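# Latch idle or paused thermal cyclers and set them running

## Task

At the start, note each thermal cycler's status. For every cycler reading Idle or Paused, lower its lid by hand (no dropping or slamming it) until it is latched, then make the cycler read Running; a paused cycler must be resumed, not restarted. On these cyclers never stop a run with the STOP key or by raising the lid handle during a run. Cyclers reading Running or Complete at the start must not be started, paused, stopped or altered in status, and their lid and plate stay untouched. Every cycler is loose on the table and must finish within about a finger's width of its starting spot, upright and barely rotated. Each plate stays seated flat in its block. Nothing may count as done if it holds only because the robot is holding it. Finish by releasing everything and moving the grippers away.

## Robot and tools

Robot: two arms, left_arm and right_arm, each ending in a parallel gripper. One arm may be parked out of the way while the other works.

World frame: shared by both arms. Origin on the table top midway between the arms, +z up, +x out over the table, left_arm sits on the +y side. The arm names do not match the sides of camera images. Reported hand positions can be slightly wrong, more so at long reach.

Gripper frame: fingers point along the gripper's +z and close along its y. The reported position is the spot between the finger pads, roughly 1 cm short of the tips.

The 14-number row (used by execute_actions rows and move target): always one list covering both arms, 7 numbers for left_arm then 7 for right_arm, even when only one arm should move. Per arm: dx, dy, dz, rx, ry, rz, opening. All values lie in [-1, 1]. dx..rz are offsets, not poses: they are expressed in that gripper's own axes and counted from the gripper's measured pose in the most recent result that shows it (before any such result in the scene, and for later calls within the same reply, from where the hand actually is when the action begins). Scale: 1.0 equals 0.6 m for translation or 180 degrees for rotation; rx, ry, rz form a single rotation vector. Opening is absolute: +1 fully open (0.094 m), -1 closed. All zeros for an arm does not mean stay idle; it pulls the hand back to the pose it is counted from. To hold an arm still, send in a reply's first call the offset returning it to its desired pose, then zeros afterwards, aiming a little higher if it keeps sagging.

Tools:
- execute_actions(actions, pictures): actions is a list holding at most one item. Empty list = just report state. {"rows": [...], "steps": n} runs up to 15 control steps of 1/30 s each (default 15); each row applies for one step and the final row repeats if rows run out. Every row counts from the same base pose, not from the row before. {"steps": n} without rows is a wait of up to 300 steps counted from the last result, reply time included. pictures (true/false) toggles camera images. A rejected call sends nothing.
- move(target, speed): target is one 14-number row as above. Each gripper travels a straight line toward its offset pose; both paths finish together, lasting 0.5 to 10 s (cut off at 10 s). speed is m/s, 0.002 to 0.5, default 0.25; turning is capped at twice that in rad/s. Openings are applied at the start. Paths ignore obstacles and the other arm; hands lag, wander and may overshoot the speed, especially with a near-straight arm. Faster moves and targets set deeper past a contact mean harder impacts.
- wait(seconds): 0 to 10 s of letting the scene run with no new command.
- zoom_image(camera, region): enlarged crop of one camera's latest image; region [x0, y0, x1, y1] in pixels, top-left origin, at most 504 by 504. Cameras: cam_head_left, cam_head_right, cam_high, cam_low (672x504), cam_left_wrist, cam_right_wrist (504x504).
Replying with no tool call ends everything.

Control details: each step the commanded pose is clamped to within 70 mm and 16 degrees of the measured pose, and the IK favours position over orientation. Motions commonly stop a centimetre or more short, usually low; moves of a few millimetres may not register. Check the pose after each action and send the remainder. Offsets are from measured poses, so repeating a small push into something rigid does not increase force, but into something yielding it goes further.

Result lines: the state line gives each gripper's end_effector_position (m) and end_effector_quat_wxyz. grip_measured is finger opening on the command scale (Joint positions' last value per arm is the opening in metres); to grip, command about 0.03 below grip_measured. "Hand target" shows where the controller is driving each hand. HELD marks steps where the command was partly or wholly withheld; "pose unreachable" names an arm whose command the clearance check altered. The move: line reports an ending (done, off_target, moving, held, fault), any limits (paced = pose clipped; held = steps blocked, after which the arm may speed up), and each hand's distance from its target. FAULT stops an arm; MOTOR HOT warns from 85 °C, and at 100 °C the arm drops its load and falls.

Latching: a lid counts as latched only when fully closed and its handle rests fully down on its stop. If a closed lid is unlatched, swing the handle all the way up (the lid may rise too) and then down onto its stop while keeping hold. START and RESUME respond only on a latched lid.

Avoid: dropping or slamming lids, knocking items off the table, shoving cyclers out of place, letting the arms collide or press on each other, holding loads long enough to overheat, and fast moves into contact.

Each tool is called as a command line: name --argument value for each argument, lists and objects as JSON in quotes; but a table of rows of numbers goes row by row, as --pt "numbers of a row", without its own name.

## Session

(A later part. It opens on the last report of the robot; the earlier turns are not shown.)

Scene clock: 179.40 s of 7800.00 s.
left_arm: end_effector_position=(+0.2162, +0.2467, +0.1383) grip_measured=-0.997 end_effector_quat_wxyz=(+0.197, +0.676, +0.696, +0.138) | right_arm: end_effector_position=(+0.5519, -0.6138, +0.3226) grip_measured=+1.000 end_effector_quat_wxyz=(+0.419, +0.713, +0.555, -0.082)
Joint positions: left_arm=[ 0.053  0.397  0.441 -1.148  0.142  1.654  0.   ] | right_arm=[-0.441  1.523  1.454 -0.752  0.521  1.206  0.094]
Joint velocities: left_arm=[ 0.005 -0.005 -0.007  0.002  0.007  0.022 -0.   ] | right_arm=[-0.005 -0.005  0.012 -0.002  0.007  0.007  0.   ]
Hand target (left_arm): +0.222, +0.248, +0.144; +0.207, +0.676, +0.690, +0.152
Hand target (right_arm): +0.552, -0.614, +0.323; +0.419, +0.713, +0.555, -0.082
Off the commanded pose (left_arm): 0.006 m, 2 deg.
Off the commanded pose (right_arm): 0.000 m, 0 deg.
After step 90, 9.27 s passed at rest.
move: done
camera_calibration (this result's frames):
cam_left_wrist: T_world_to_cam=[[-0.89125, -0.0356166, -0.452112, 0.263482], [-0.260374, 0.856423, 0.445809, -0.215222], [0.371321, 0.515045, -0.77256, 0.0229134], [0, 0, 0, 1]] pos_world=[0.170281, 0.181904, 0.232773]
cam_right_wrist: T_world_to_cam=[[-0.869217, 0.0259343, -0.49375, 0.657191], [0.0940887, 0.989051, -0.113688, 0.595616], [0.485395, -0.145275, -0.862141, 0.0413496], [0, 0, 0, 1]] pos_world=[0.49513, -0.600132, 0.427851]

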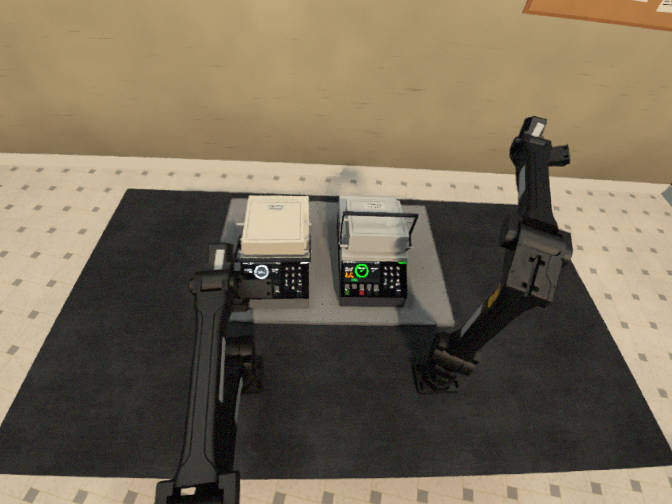

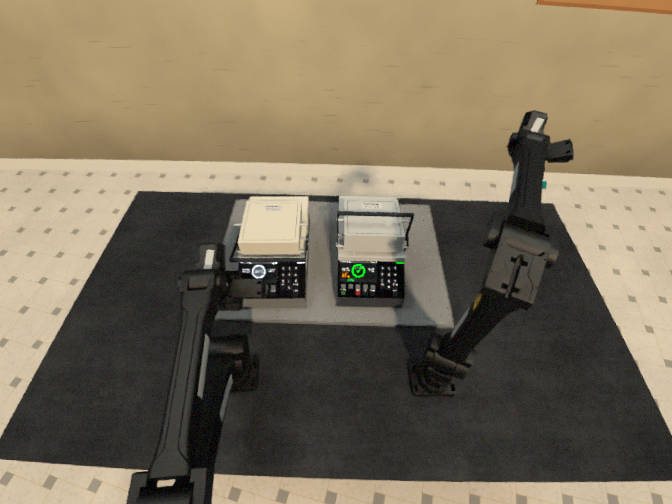

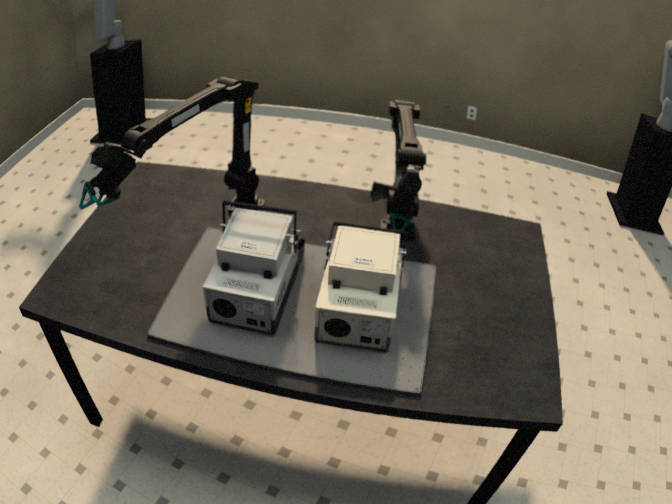

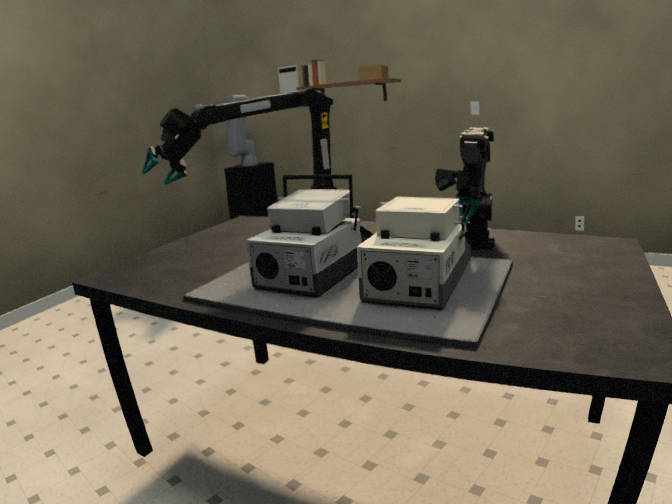

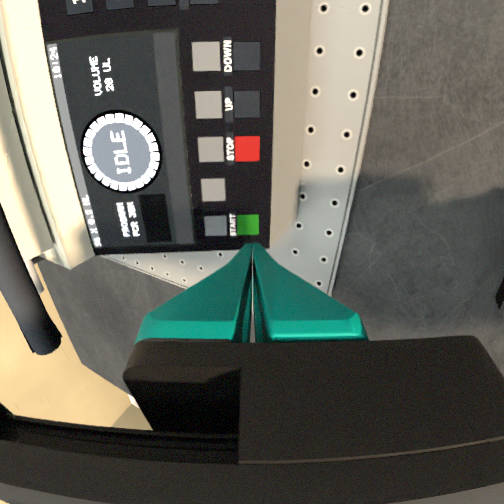

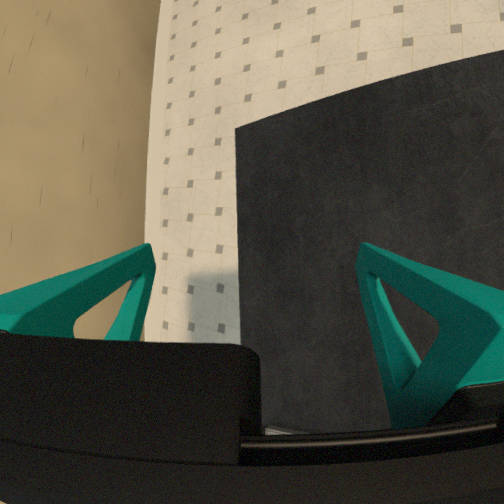

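move --target '[0.024,-0.003,0.06,0,0,0,-1,0,0,0,0,0,0,1]' --speed 0.025

Scene clock: 186.97 s of 7800.00 s.
left_arm: end_effector_position=(+0.2267, +0.2567, +0.1032) grip_measured=-0.997 end_effector_quat_wxyz=(+0.193, +0.676, +0.699, +0.132) | right_arm: end_effector_position=(+0.5519, -0.6138, +0.3226) grip_measured=+1.000 end_effector_quat_wxyz=(+0.419, +0.713, +0.555, -0.082)
Joint positions: left_arm=[ 0.118  0.477  0.368 -1.018  0.169  1.709  0.   ] | right_arm=[-0.441  1.523  1.454 -0.752  0.521  1.206  0.094]
Joint velocities: left_arm=[-0.005 -0.005 -0.017 -0.002  0.007 -0.066  0.   ] | right_arm=[ 0.005 -0.005  0.002  0.017  0.022  0.007  0.   ]
Hand target (left_arm): +0.232, +0.259, +0.104; +0.197, +0.676, +0.696, +0.139
Hand target (right_arm): +0.552, -0.614, +0.323; +0.419, +0.713, +0.555, -0.082
Off the commanded pose (left_arm): 0.005 m, 1 deg.
Off the commanded pose (right_arm): 0.000 m, 0 deg.
After step 90, 2.77 s passed at rest.
move: done
camera_calibration (this result's frames):
cam_left_wrist: T_world_to_cam=[[-0.897382, -0.0399967, -0.439438, 0.258537], [-0.25708, 0.856796, 0.447002, -0.206411], [0.35863, 0.514103, -0.779155, -0.00943788], [0, 0, 0, 1]] pos_world=[0.182327, 0.192044, 0.198523]
cam_right_wrist: T_world_to_cam=[[-0.869217, 0.0259343, -0.49375, 0.657191], [0.0940887, 0.989051, -0.113688, 0.595616], [0.485395, -0.145275, -0.862141, 0.0413496], [0, 0, 0, 1]] pos_world=[0.49513, -0.600132, 0.427851]

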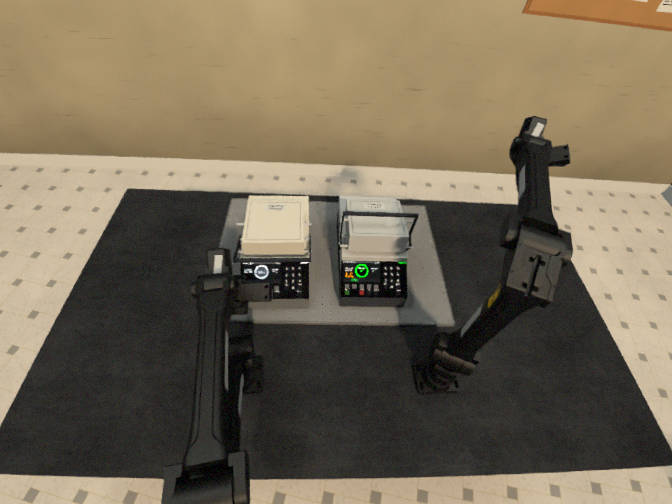

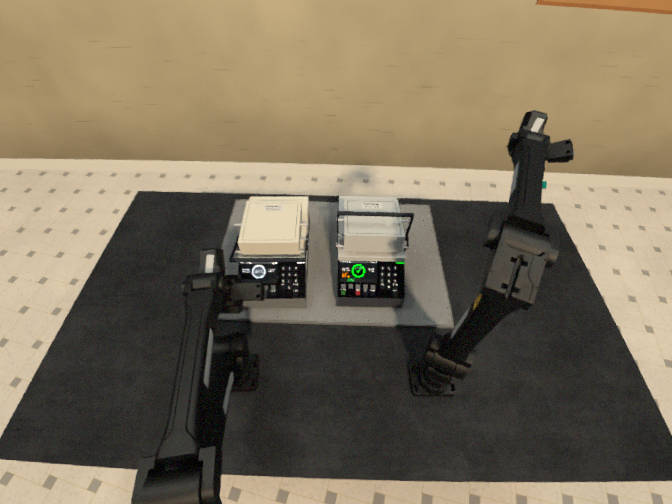

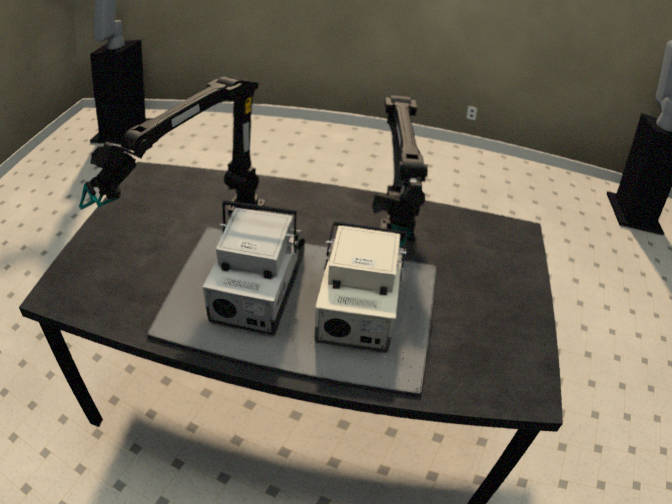

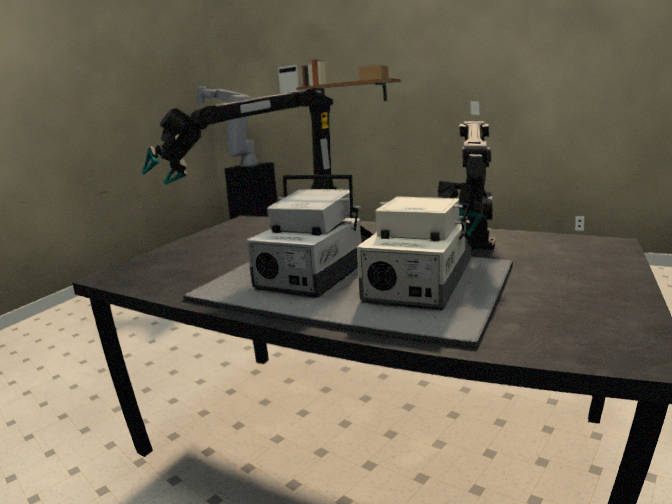

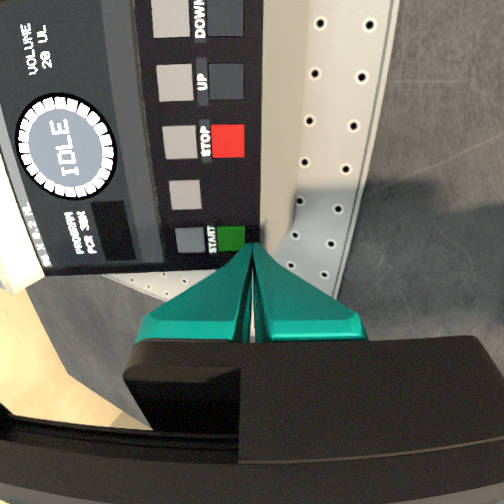

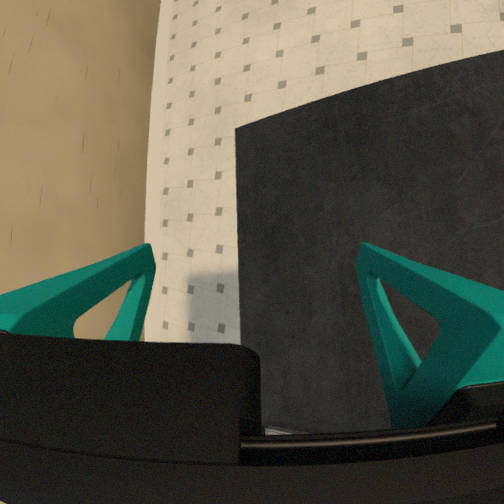

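move --target '[0,0.032,0.01,0,0,0,-1,0,0,0,0,0,0,1]' --speed 0.025

Scene clock: 193.60 s of 7800.00 s.
left_arm: end_effector_position=(+0.2296, +0.2564, +0.0964) grip_measured=-0.998 end_effector_quat_wxyz=(+0.183, +0.676, +0.704, +0.119) | right_arm: end_effector_position=(+0.5519, -0.6138, +0.3226) grip_measured=+1.000 end_effector_quat_wxyz=(+0.419, +0.713, +0.555, -0.082)
Joint positions: left_arm=[ 0.108  0.531  0.37  -1.001  0.162  1.698  0.   ] | right_arm=[-0.441  1.523  1.454 -0.752  0.521  1.206  0.094]
Joint velocities: left_arm=[-0.015  0.005 -0.022 -0.007 -0.051  0.037  0.001] | right_arm=[-0.005 -0.015 -0.017 -0.017  0.051  0.022  0.   ]
Hand target (left_arm): +0.245, +0.257, +0.107; +0.193, +0.676, +0.699, +0.132
Hand target (right_arm): +0.552, -0.614, +0.323; +0.419, +0.713, +0.555, -0.082
Off the commanded pose (left_arm): 0.020 m, 2 deg.
Off the commanded pose (right_arm): 0.000 m, 0 deg.
After step 90, 2.60 s passed at rest.
move: off_target (left_arm)
camera_calibration (this result's frames):
cam_left_wrist: T_world_to_cam=[[-0.912061, -0.0449311, -0.407586, 0.259682], [-0.243718, 0.858759, 0.450704, -0.206272], [0.329768, 0.510406, -0.794191, -0.00659719], [0, 0, 0, 1]] pos_world=[0.188749, 0.192173, 0.193571]
cam_right_wrist: T_world_to_cam=[[-0.869217, 0.0259343, -0.49375, 0.657191], [0.0940887, 0.989051, -0.113688, 0.595616], [0.485395, -0.145275, -0.862141, 0.0413496], [0, 0, 0, 1]] pos_world=[0.49513, -0.600132, 0.427851]

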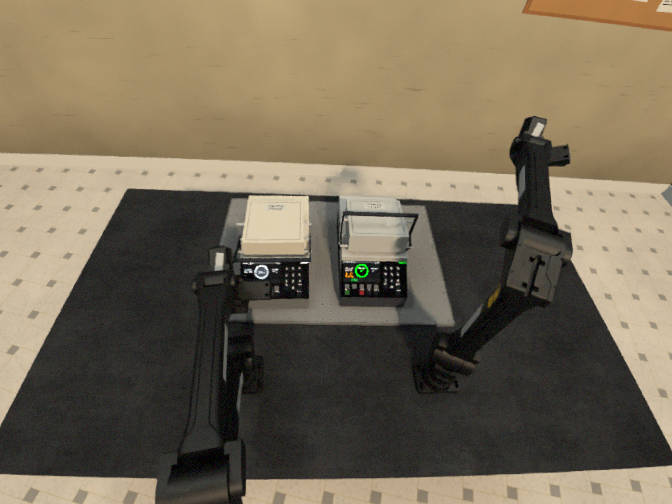

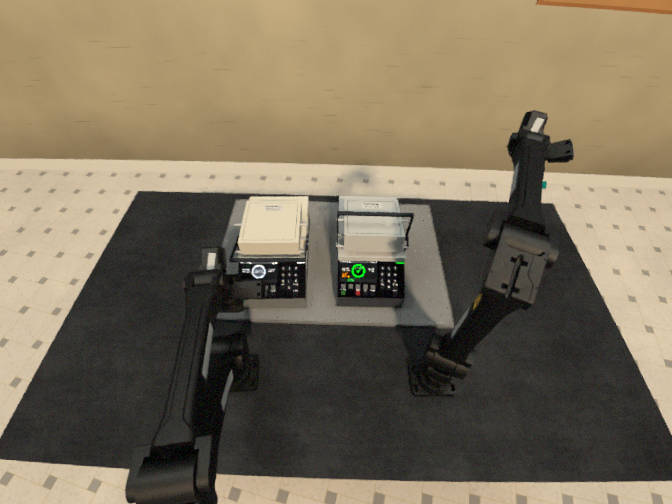

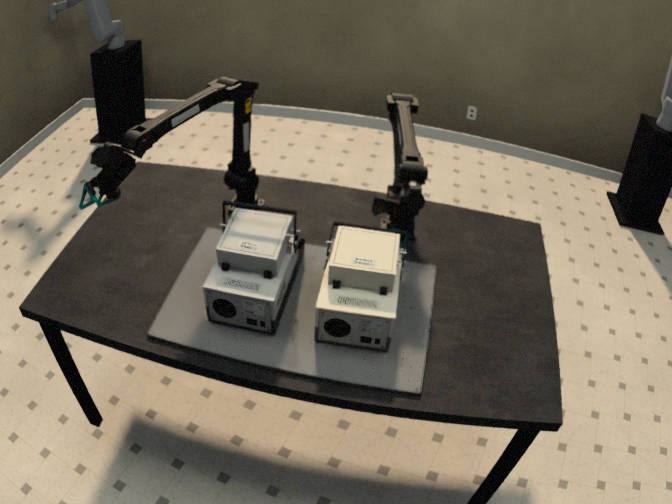

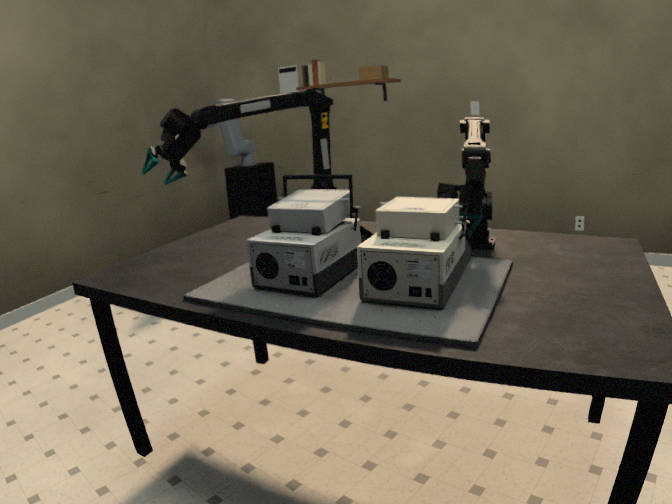

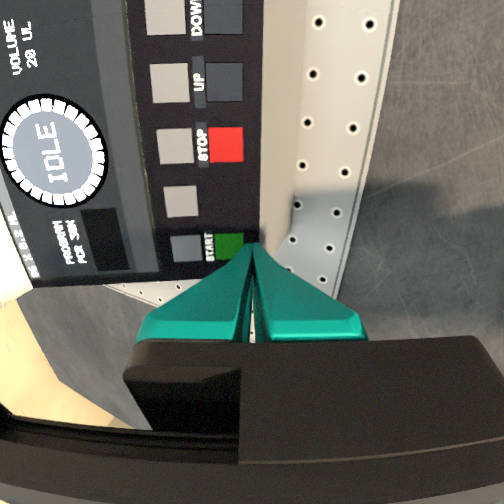

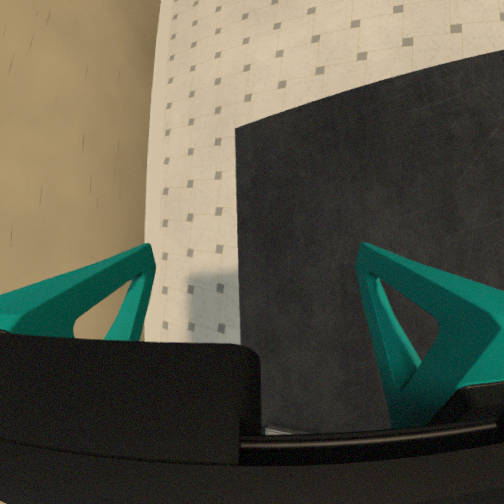

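move --target '[0,0.04,-0.05,0,0,0,-1,0,0,0,0,0,0,1]' --speed 0.03

move --target '[0,0.03,0.005,0,0,0,-1,0,0,0,0,0,0,1]' --speed 0.03

Scene clock: 202.33 s of 7800.00 s.
left_arm: end_effector_position=(+0.2266, +0.2558, +0.1082) grip_measured=-0.998 end_effector_quat_wxyz=(+0.173, +0.677, +0.707, +0.105) | right_arm: end_effector_position=(+0.5519, -0.6138, +0.3226) grip_measured=+1.000 end_effector_quat_wxyz=(+0.419, +0.713, +0.555, -0.082)
Joint positions: left_arm=[ 0.108  0.542  0.412 -1.065  0.162  1.697  0.   ] | right_arm=[-0.441  1.523  1.454 -0.752  0.521  1.206  0.094]
Joint velocities: left_arm=[-0.005  0.015 -0.012  0.007  0.022 -0.051 -0.   ] | right_arm=[-0.005 -0.005  0.002  0.027 -0.007 -0.007  0.   ]
Hand target (left_arm): +0.239, +0.260, +0.133; +0.182, +0.676, +0.704, +0.119
Hand target (right_arm): +0.552, -0.614, +0.323; +0.419, +0.713, +0.555, -0.082
Off the commanded pose (left_arm): 0.028 m, 2 deg.
Off the commanded pose (right_arm): 0.000 m, 0 deg.
After step 90, 4.20 s passed at rest.
move: off_target (left_arm)
camera_calibration (this result's frames):
cam_left_wrist: T_world_to_cam=[[-0.924953, -0.0486998, -0.376948, 0.262281], [-0.229719, 0.861747, 0.452351, -0.215897], [0.302804, 0.504996, -0.808263, 0.0130696], [0, 0, 0, 1]] pos_world=[0.189044, 0.192222, 0.207091]
cam_right_wrist: T_world_to_cam=[[-0.869217, 0.0259343, -0.49375, 0.657191], [0.0940887, 0.989051, -0.113688, 0.595616], [0.485395, -0.145275, -0.862141, 0.0413496], [0, 0, 0, 1]] pos_world=[0.49513, -0.600132, 0.427851]

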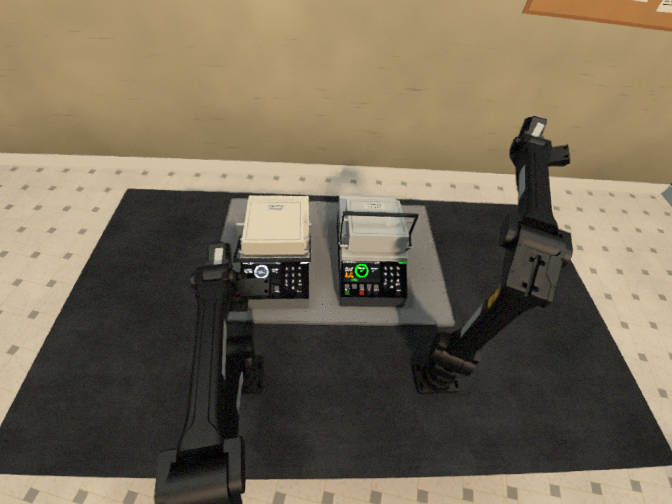

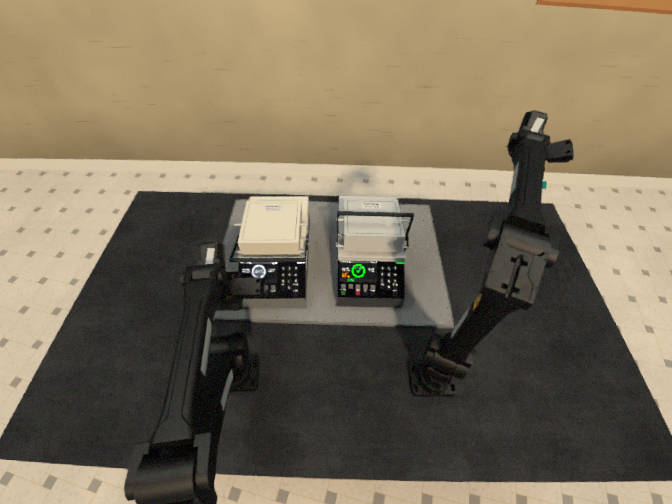

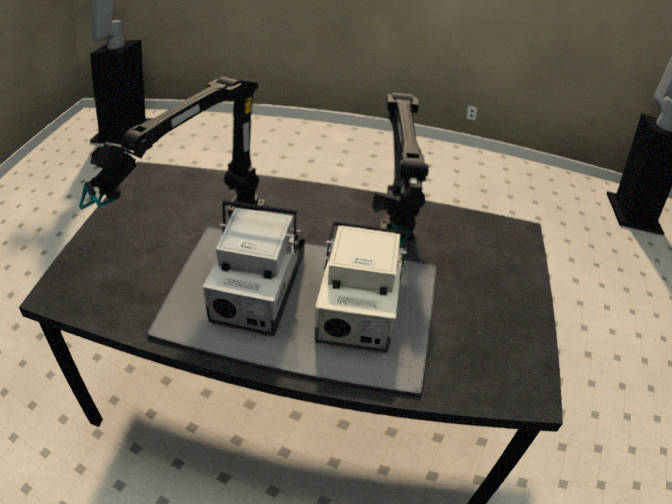

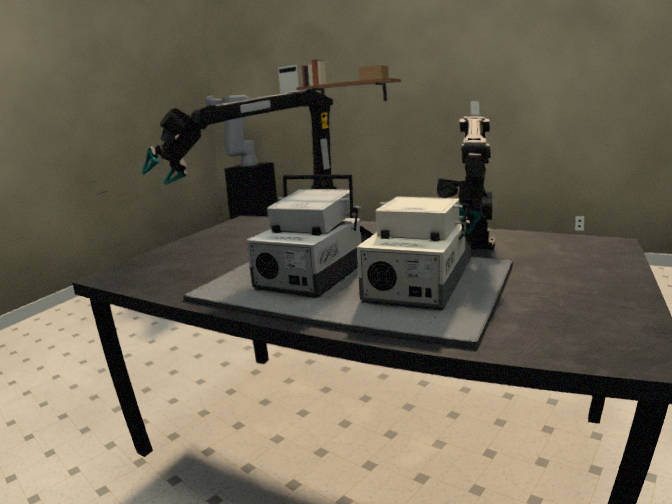

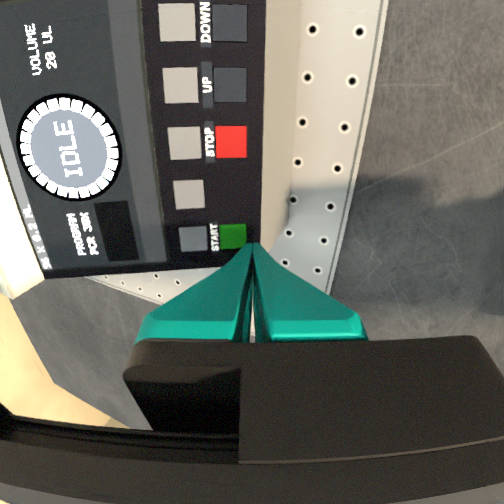

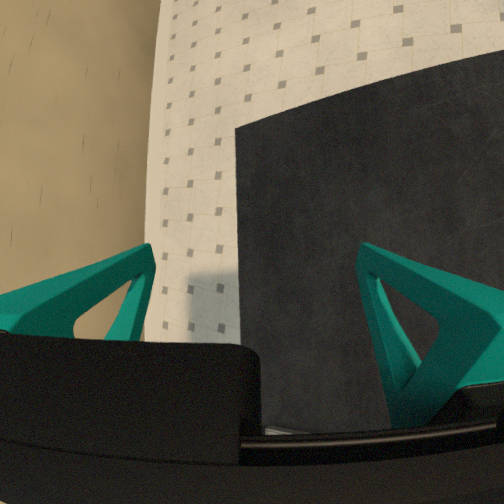

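Scene clock: 203.17 s of 7800.00 s.
left_arm: end_effector_position=(+0.2304, +0.2555, +0.0985) grip_measured=-0.998 end_effector_quat_wxyz=(+0.162, +0.679, +0.710, +0.089) | right_arm: end_effector_position=(+0.5519, -0.6138, +0.3226) grip_measured=+1.000 end_effector_quat_wxyz=(+0.419, +0.713, +0.555, -0.082)
Joint positions: left_arm=[ 0.101  0.606  0.412 -1.041  0.161  1.693  0.   ] | right_arm=[-0.441  1.523  1.454 -0.752  0.521  1.206  0.094]
Joint velocities: left_arm=[-0.005 -0.005 -0.007  0.002  0.022 -0.022 -0.001] | right_arm=[-0.015 -0.005 -0.032  0.002  0.037 -0.11   0.   ]
Hand target (left_arm): +0.244, +0.257, +0.113; +0.174, +0.677, +0.707, +0.105
Hand target (right_arm): +0.552, -0.614, +0.323; +0.419, +0.713, +0.555, -0.082
Off the commanded pose (left_arm): 0.020 m, 2 deg.
Off the commanded pose (right_arm): 0.000 m, 0 deg.
move: off_target (left_arm)
camera_calibration (this result's frames):
cam_left_wrist: T_world_to_cam=[[-0.939364, -0.0492623, -0.339366, 0.261909], [-0.209537, 0.86585, 0.45431, -0.216294], [0.271459, 0.497872, -0.823671, 0.0148655], [0, 0, 0, 1]] pos_world=[0.196671, 0.19278, 0.199392]
cam_right_wrist: T_world_to_cam=[[-0.869217, 0.0259343, -0.49375, 0.657191], [0.0940887, 0.989051, -0.113688, 0.595616], [0.485395, -0.145275, -0.862141, 0.0413496], [0, 0, 0, 1]] pos_world=[0.49513, -0.600132, 0.427851]

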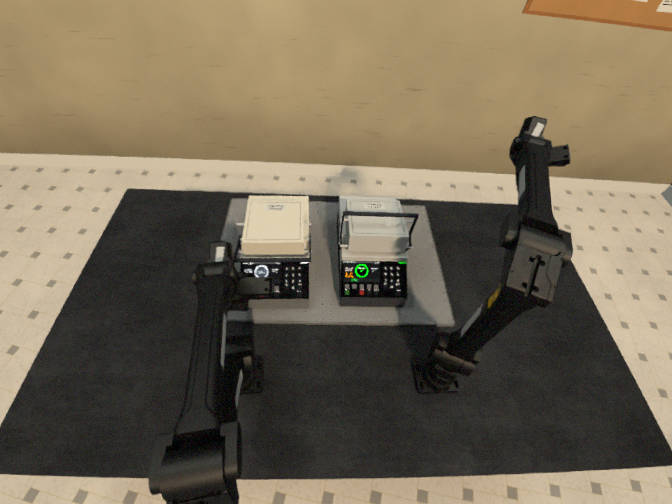

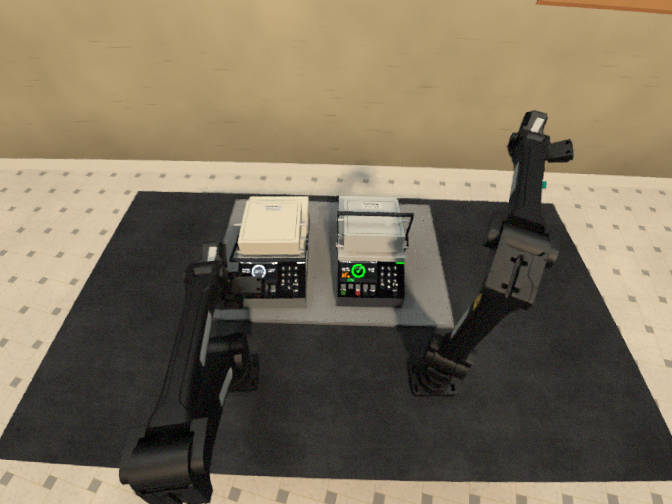

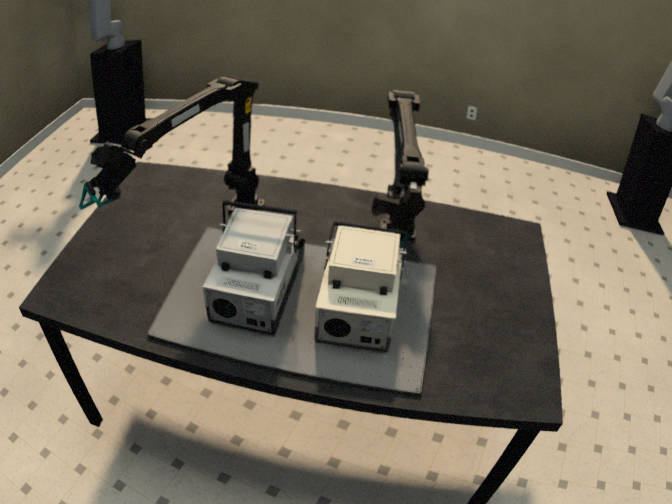

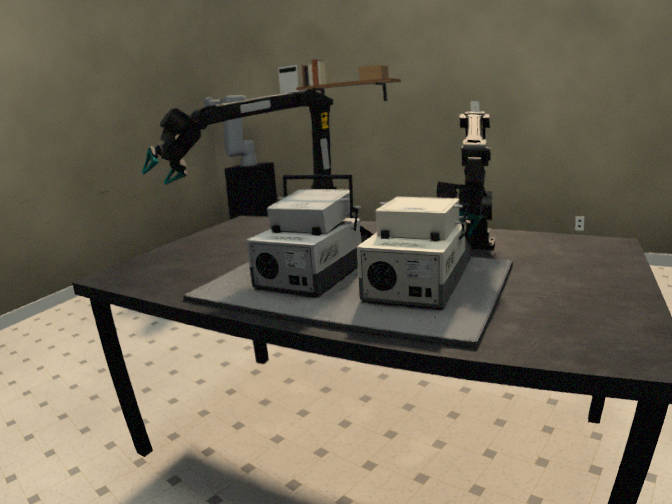

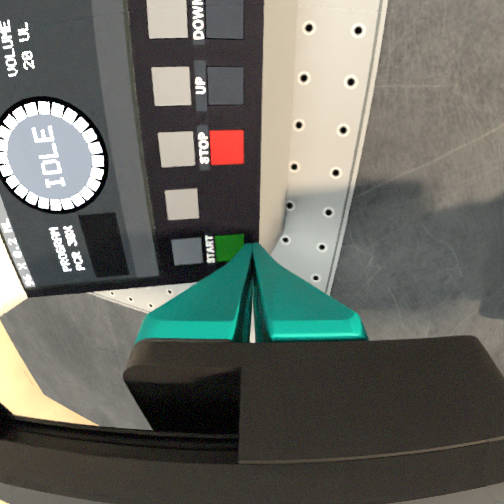

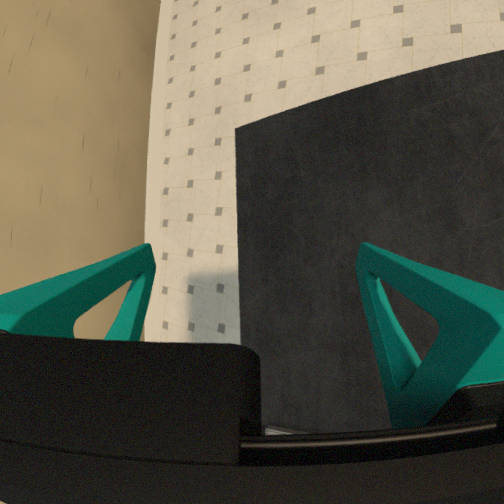

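move --target '[-0.008,0.085,-0.07,0,0,0,-1,0,0,0,0,0,0,1]' --speed 0.05

Scene clock: 208.67 s of 7800.00 s.
left_arm: end_effector_position=(+0.2503, +0.2567, +0.1327) grip_measured=-0.998 end_effector_quat_wxyz=(+0.154, +0.681, +0.712, +0.077) | right_arm: end_effector_position=(+0.5519, -0.6138, +0.3226) grip_measured=+1.000 end_effector_quat_wxyz=(+0.419, +0.713, +0.555, -0.082)
Joint positions: left_arm=[ 0.087  0.691  0.535 -1.106  0.157  1.682  0.   ] | right_arm=[-0.441  1.523  1.454 -0.752  0.521  1.206  0.094]
Joint velocities: left_arm=[-0.005  0.005 -0.007 -0.007 -0.037 -0.022 -0.   ] | right_arm=[ 0.005  0.005 -0.002 -0.022  0.007  0.022  0.   ]
Hand target (left_arm): +0.263, +0.257, +0.155; +0.162, +0.679, +0.710, +0.089
Hand target (right_arm): +0.552, -0.614, +0.323; +0.419, +0.713, +0.555, -0.082
Off the commanded pose (left_arm): 0.027 m, 2 deg.
Off the commanded pose (right_arm): 0.000 m, 0 deg.
After step 90, 0.87 s passed at rest.
move: off_target (left_arm)
camera_calibration (this result's frames):
cam_left_wrist: T_world_to_cam=[[-0.948961, -0.0486245, -0.311622, 0.290794], [-0.19398, 0.869049, 0.455111, -0.233494], [0.248685, 0.492331, -0.834126, 0.045502], [0, 0, 0, 1]] pos_world=[0.219343, 0.194656, 0.234838]
cam_right_wrist: T_world_to_cam=[[-0.869217, 0.0259343, -0.49375, 0.657191], [0.0940887, 0.989051, -0.113688, 0.595616], [0.485395, -0.145275, -0.862141, 0.0413496], [0, 0, 0, 1]] pos_world=[0.49513, -0.600132, 0.427851]

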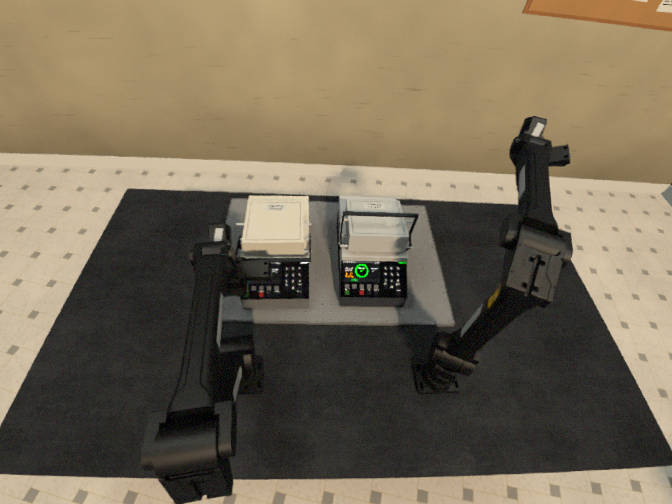

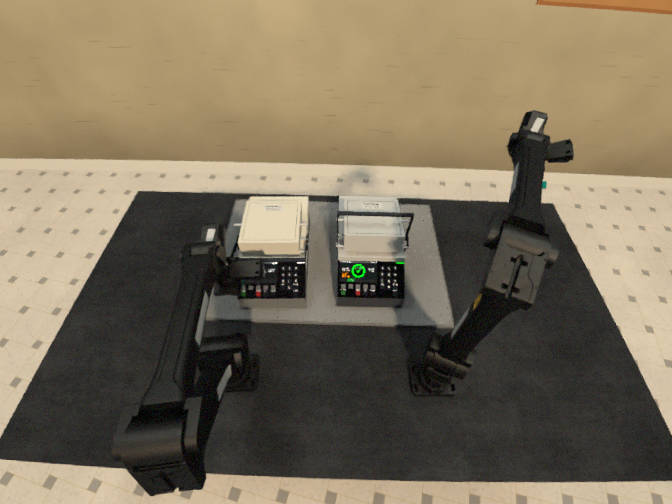

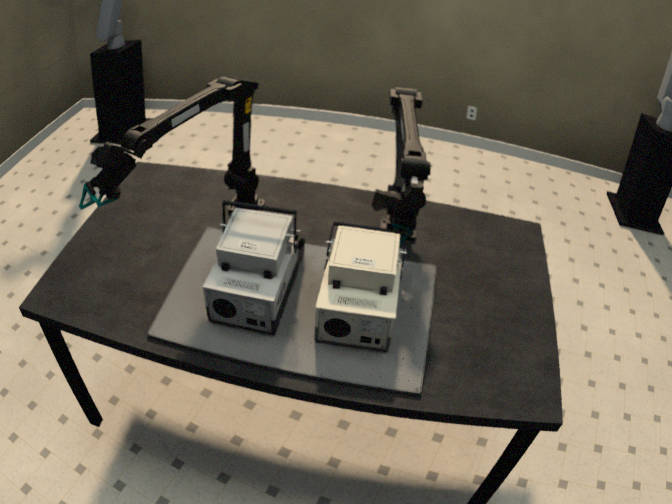

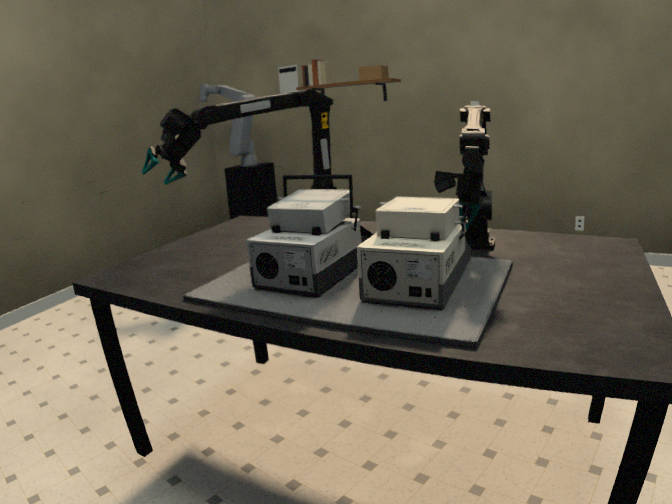

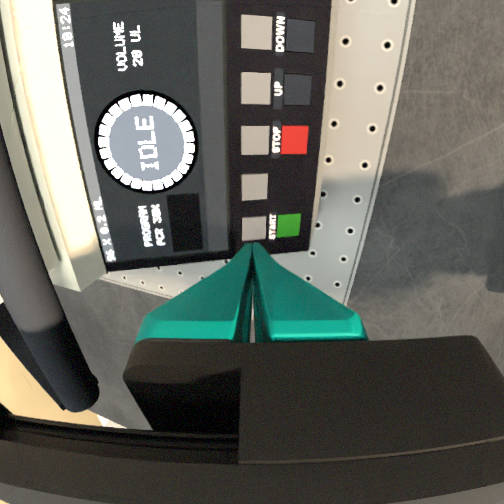

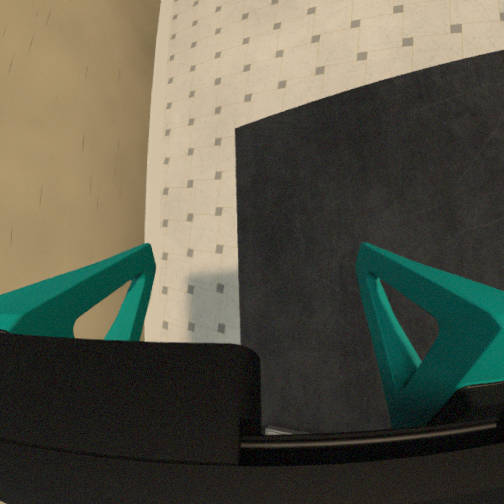

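move --target '[0,-0.025,0.07,0,0,0,-1,0,0,0,0,0,0,1]' --speed 0.025

Scene clock: 216.90 s of 7800.00 s.
left_arm: end_effector_position=(+0.2449, +0.2542, +0.1045) grip_measured=-0.998 end_effector_quat_wxyz=(+0.150, +0.679, +0.715, +0.073) | right_arm: end_effector_position=(+0.5519, -0.6138, +0.3226) grip_measured=+1.000 end_effector_quat_wxyz=(+0.419, +0.713, +0.555, -0.082)
Joint positions: left_arm=[ 0.076  0.699  0.465 -1.037  0.152  1.666  0.   ] | right_arm=[-0.441  1.523  1.454 -0.752  0.521  1.206  0.094]
Joint velocities: left_arm=[-0.005  0.005 -0.022 -0.007  0.022 -0.007  0.001] | right_arm=[-0.005  0.005 -0.007  0.002 -0.022 -0.037  0.   ]
Hand target (left_arm): +0.248, +0.252, +0.090; +0.154, +0.681, +0.712, +0.076
Hand target (right_arm): +0.552, -0.614, +0.323; +0.419, +0.713, +0.555, -0.082
Off the commanded pose (left_arm): 0.017 m, 1 deg.
Off the commanded pose (right_arm): 0.000 m, 0 deg.
After step 90, 3.23 s passed at rest.
move: off_target (left_arm)
camera_calibration (this result's frames):
cam_left_wrist: T_world_to_cam=[[-0.951941, -0.054443, -0.301403, 0.277928], [-0.193949, 0.868782, 0.455633, -0.219549], [0.237047, 0.492193, -0.837589, 0.0278425], [0, 0, 0, 1]] pos_world=[0.21539, 0.192167, 0.207122]
cam_right_wrist: T_world_to_cam=[[-0.869217, 0.0259343, -0.49375, 0.657191], [0.0940887, 0.989051, -0.113688, 0.595616], [0.485395, -0.145275, -0.862141, 0.0413496], [0, 0, 0, 1]] pos_world=[0.49513, -0.600132, 0.427851]

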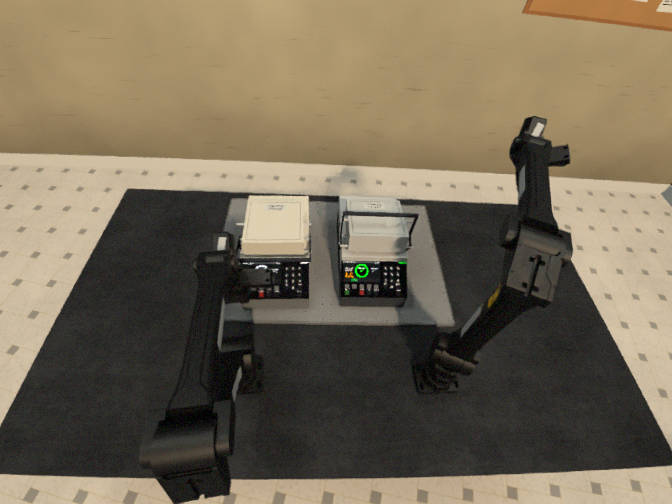

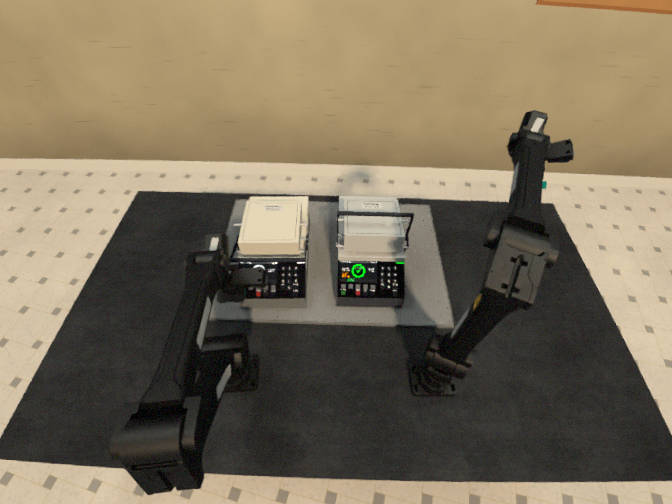

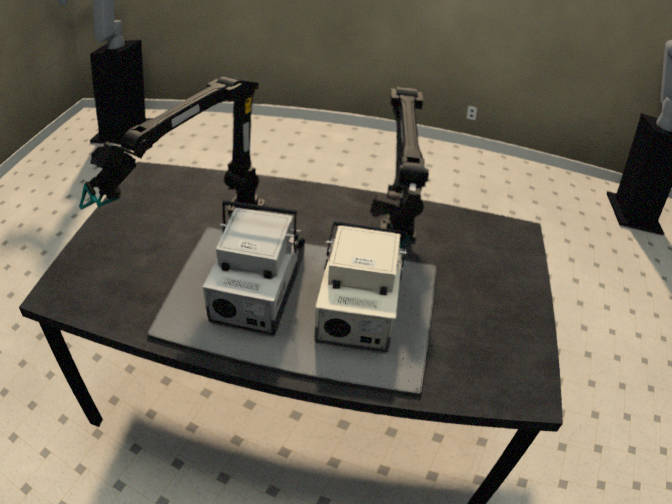

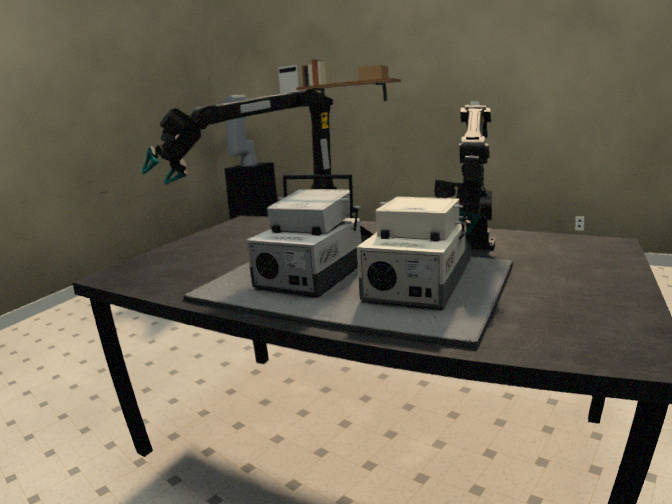

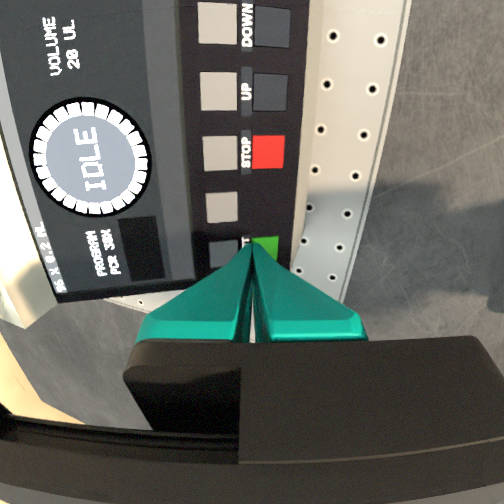

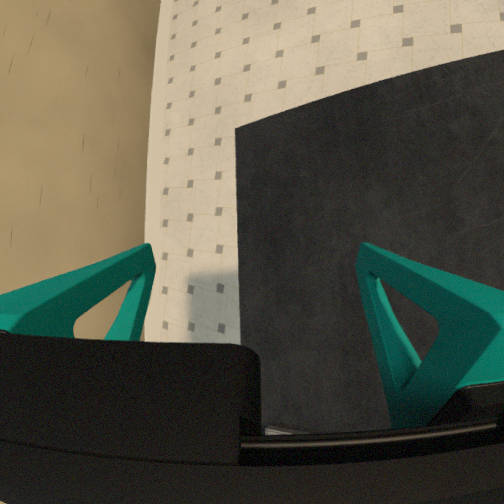

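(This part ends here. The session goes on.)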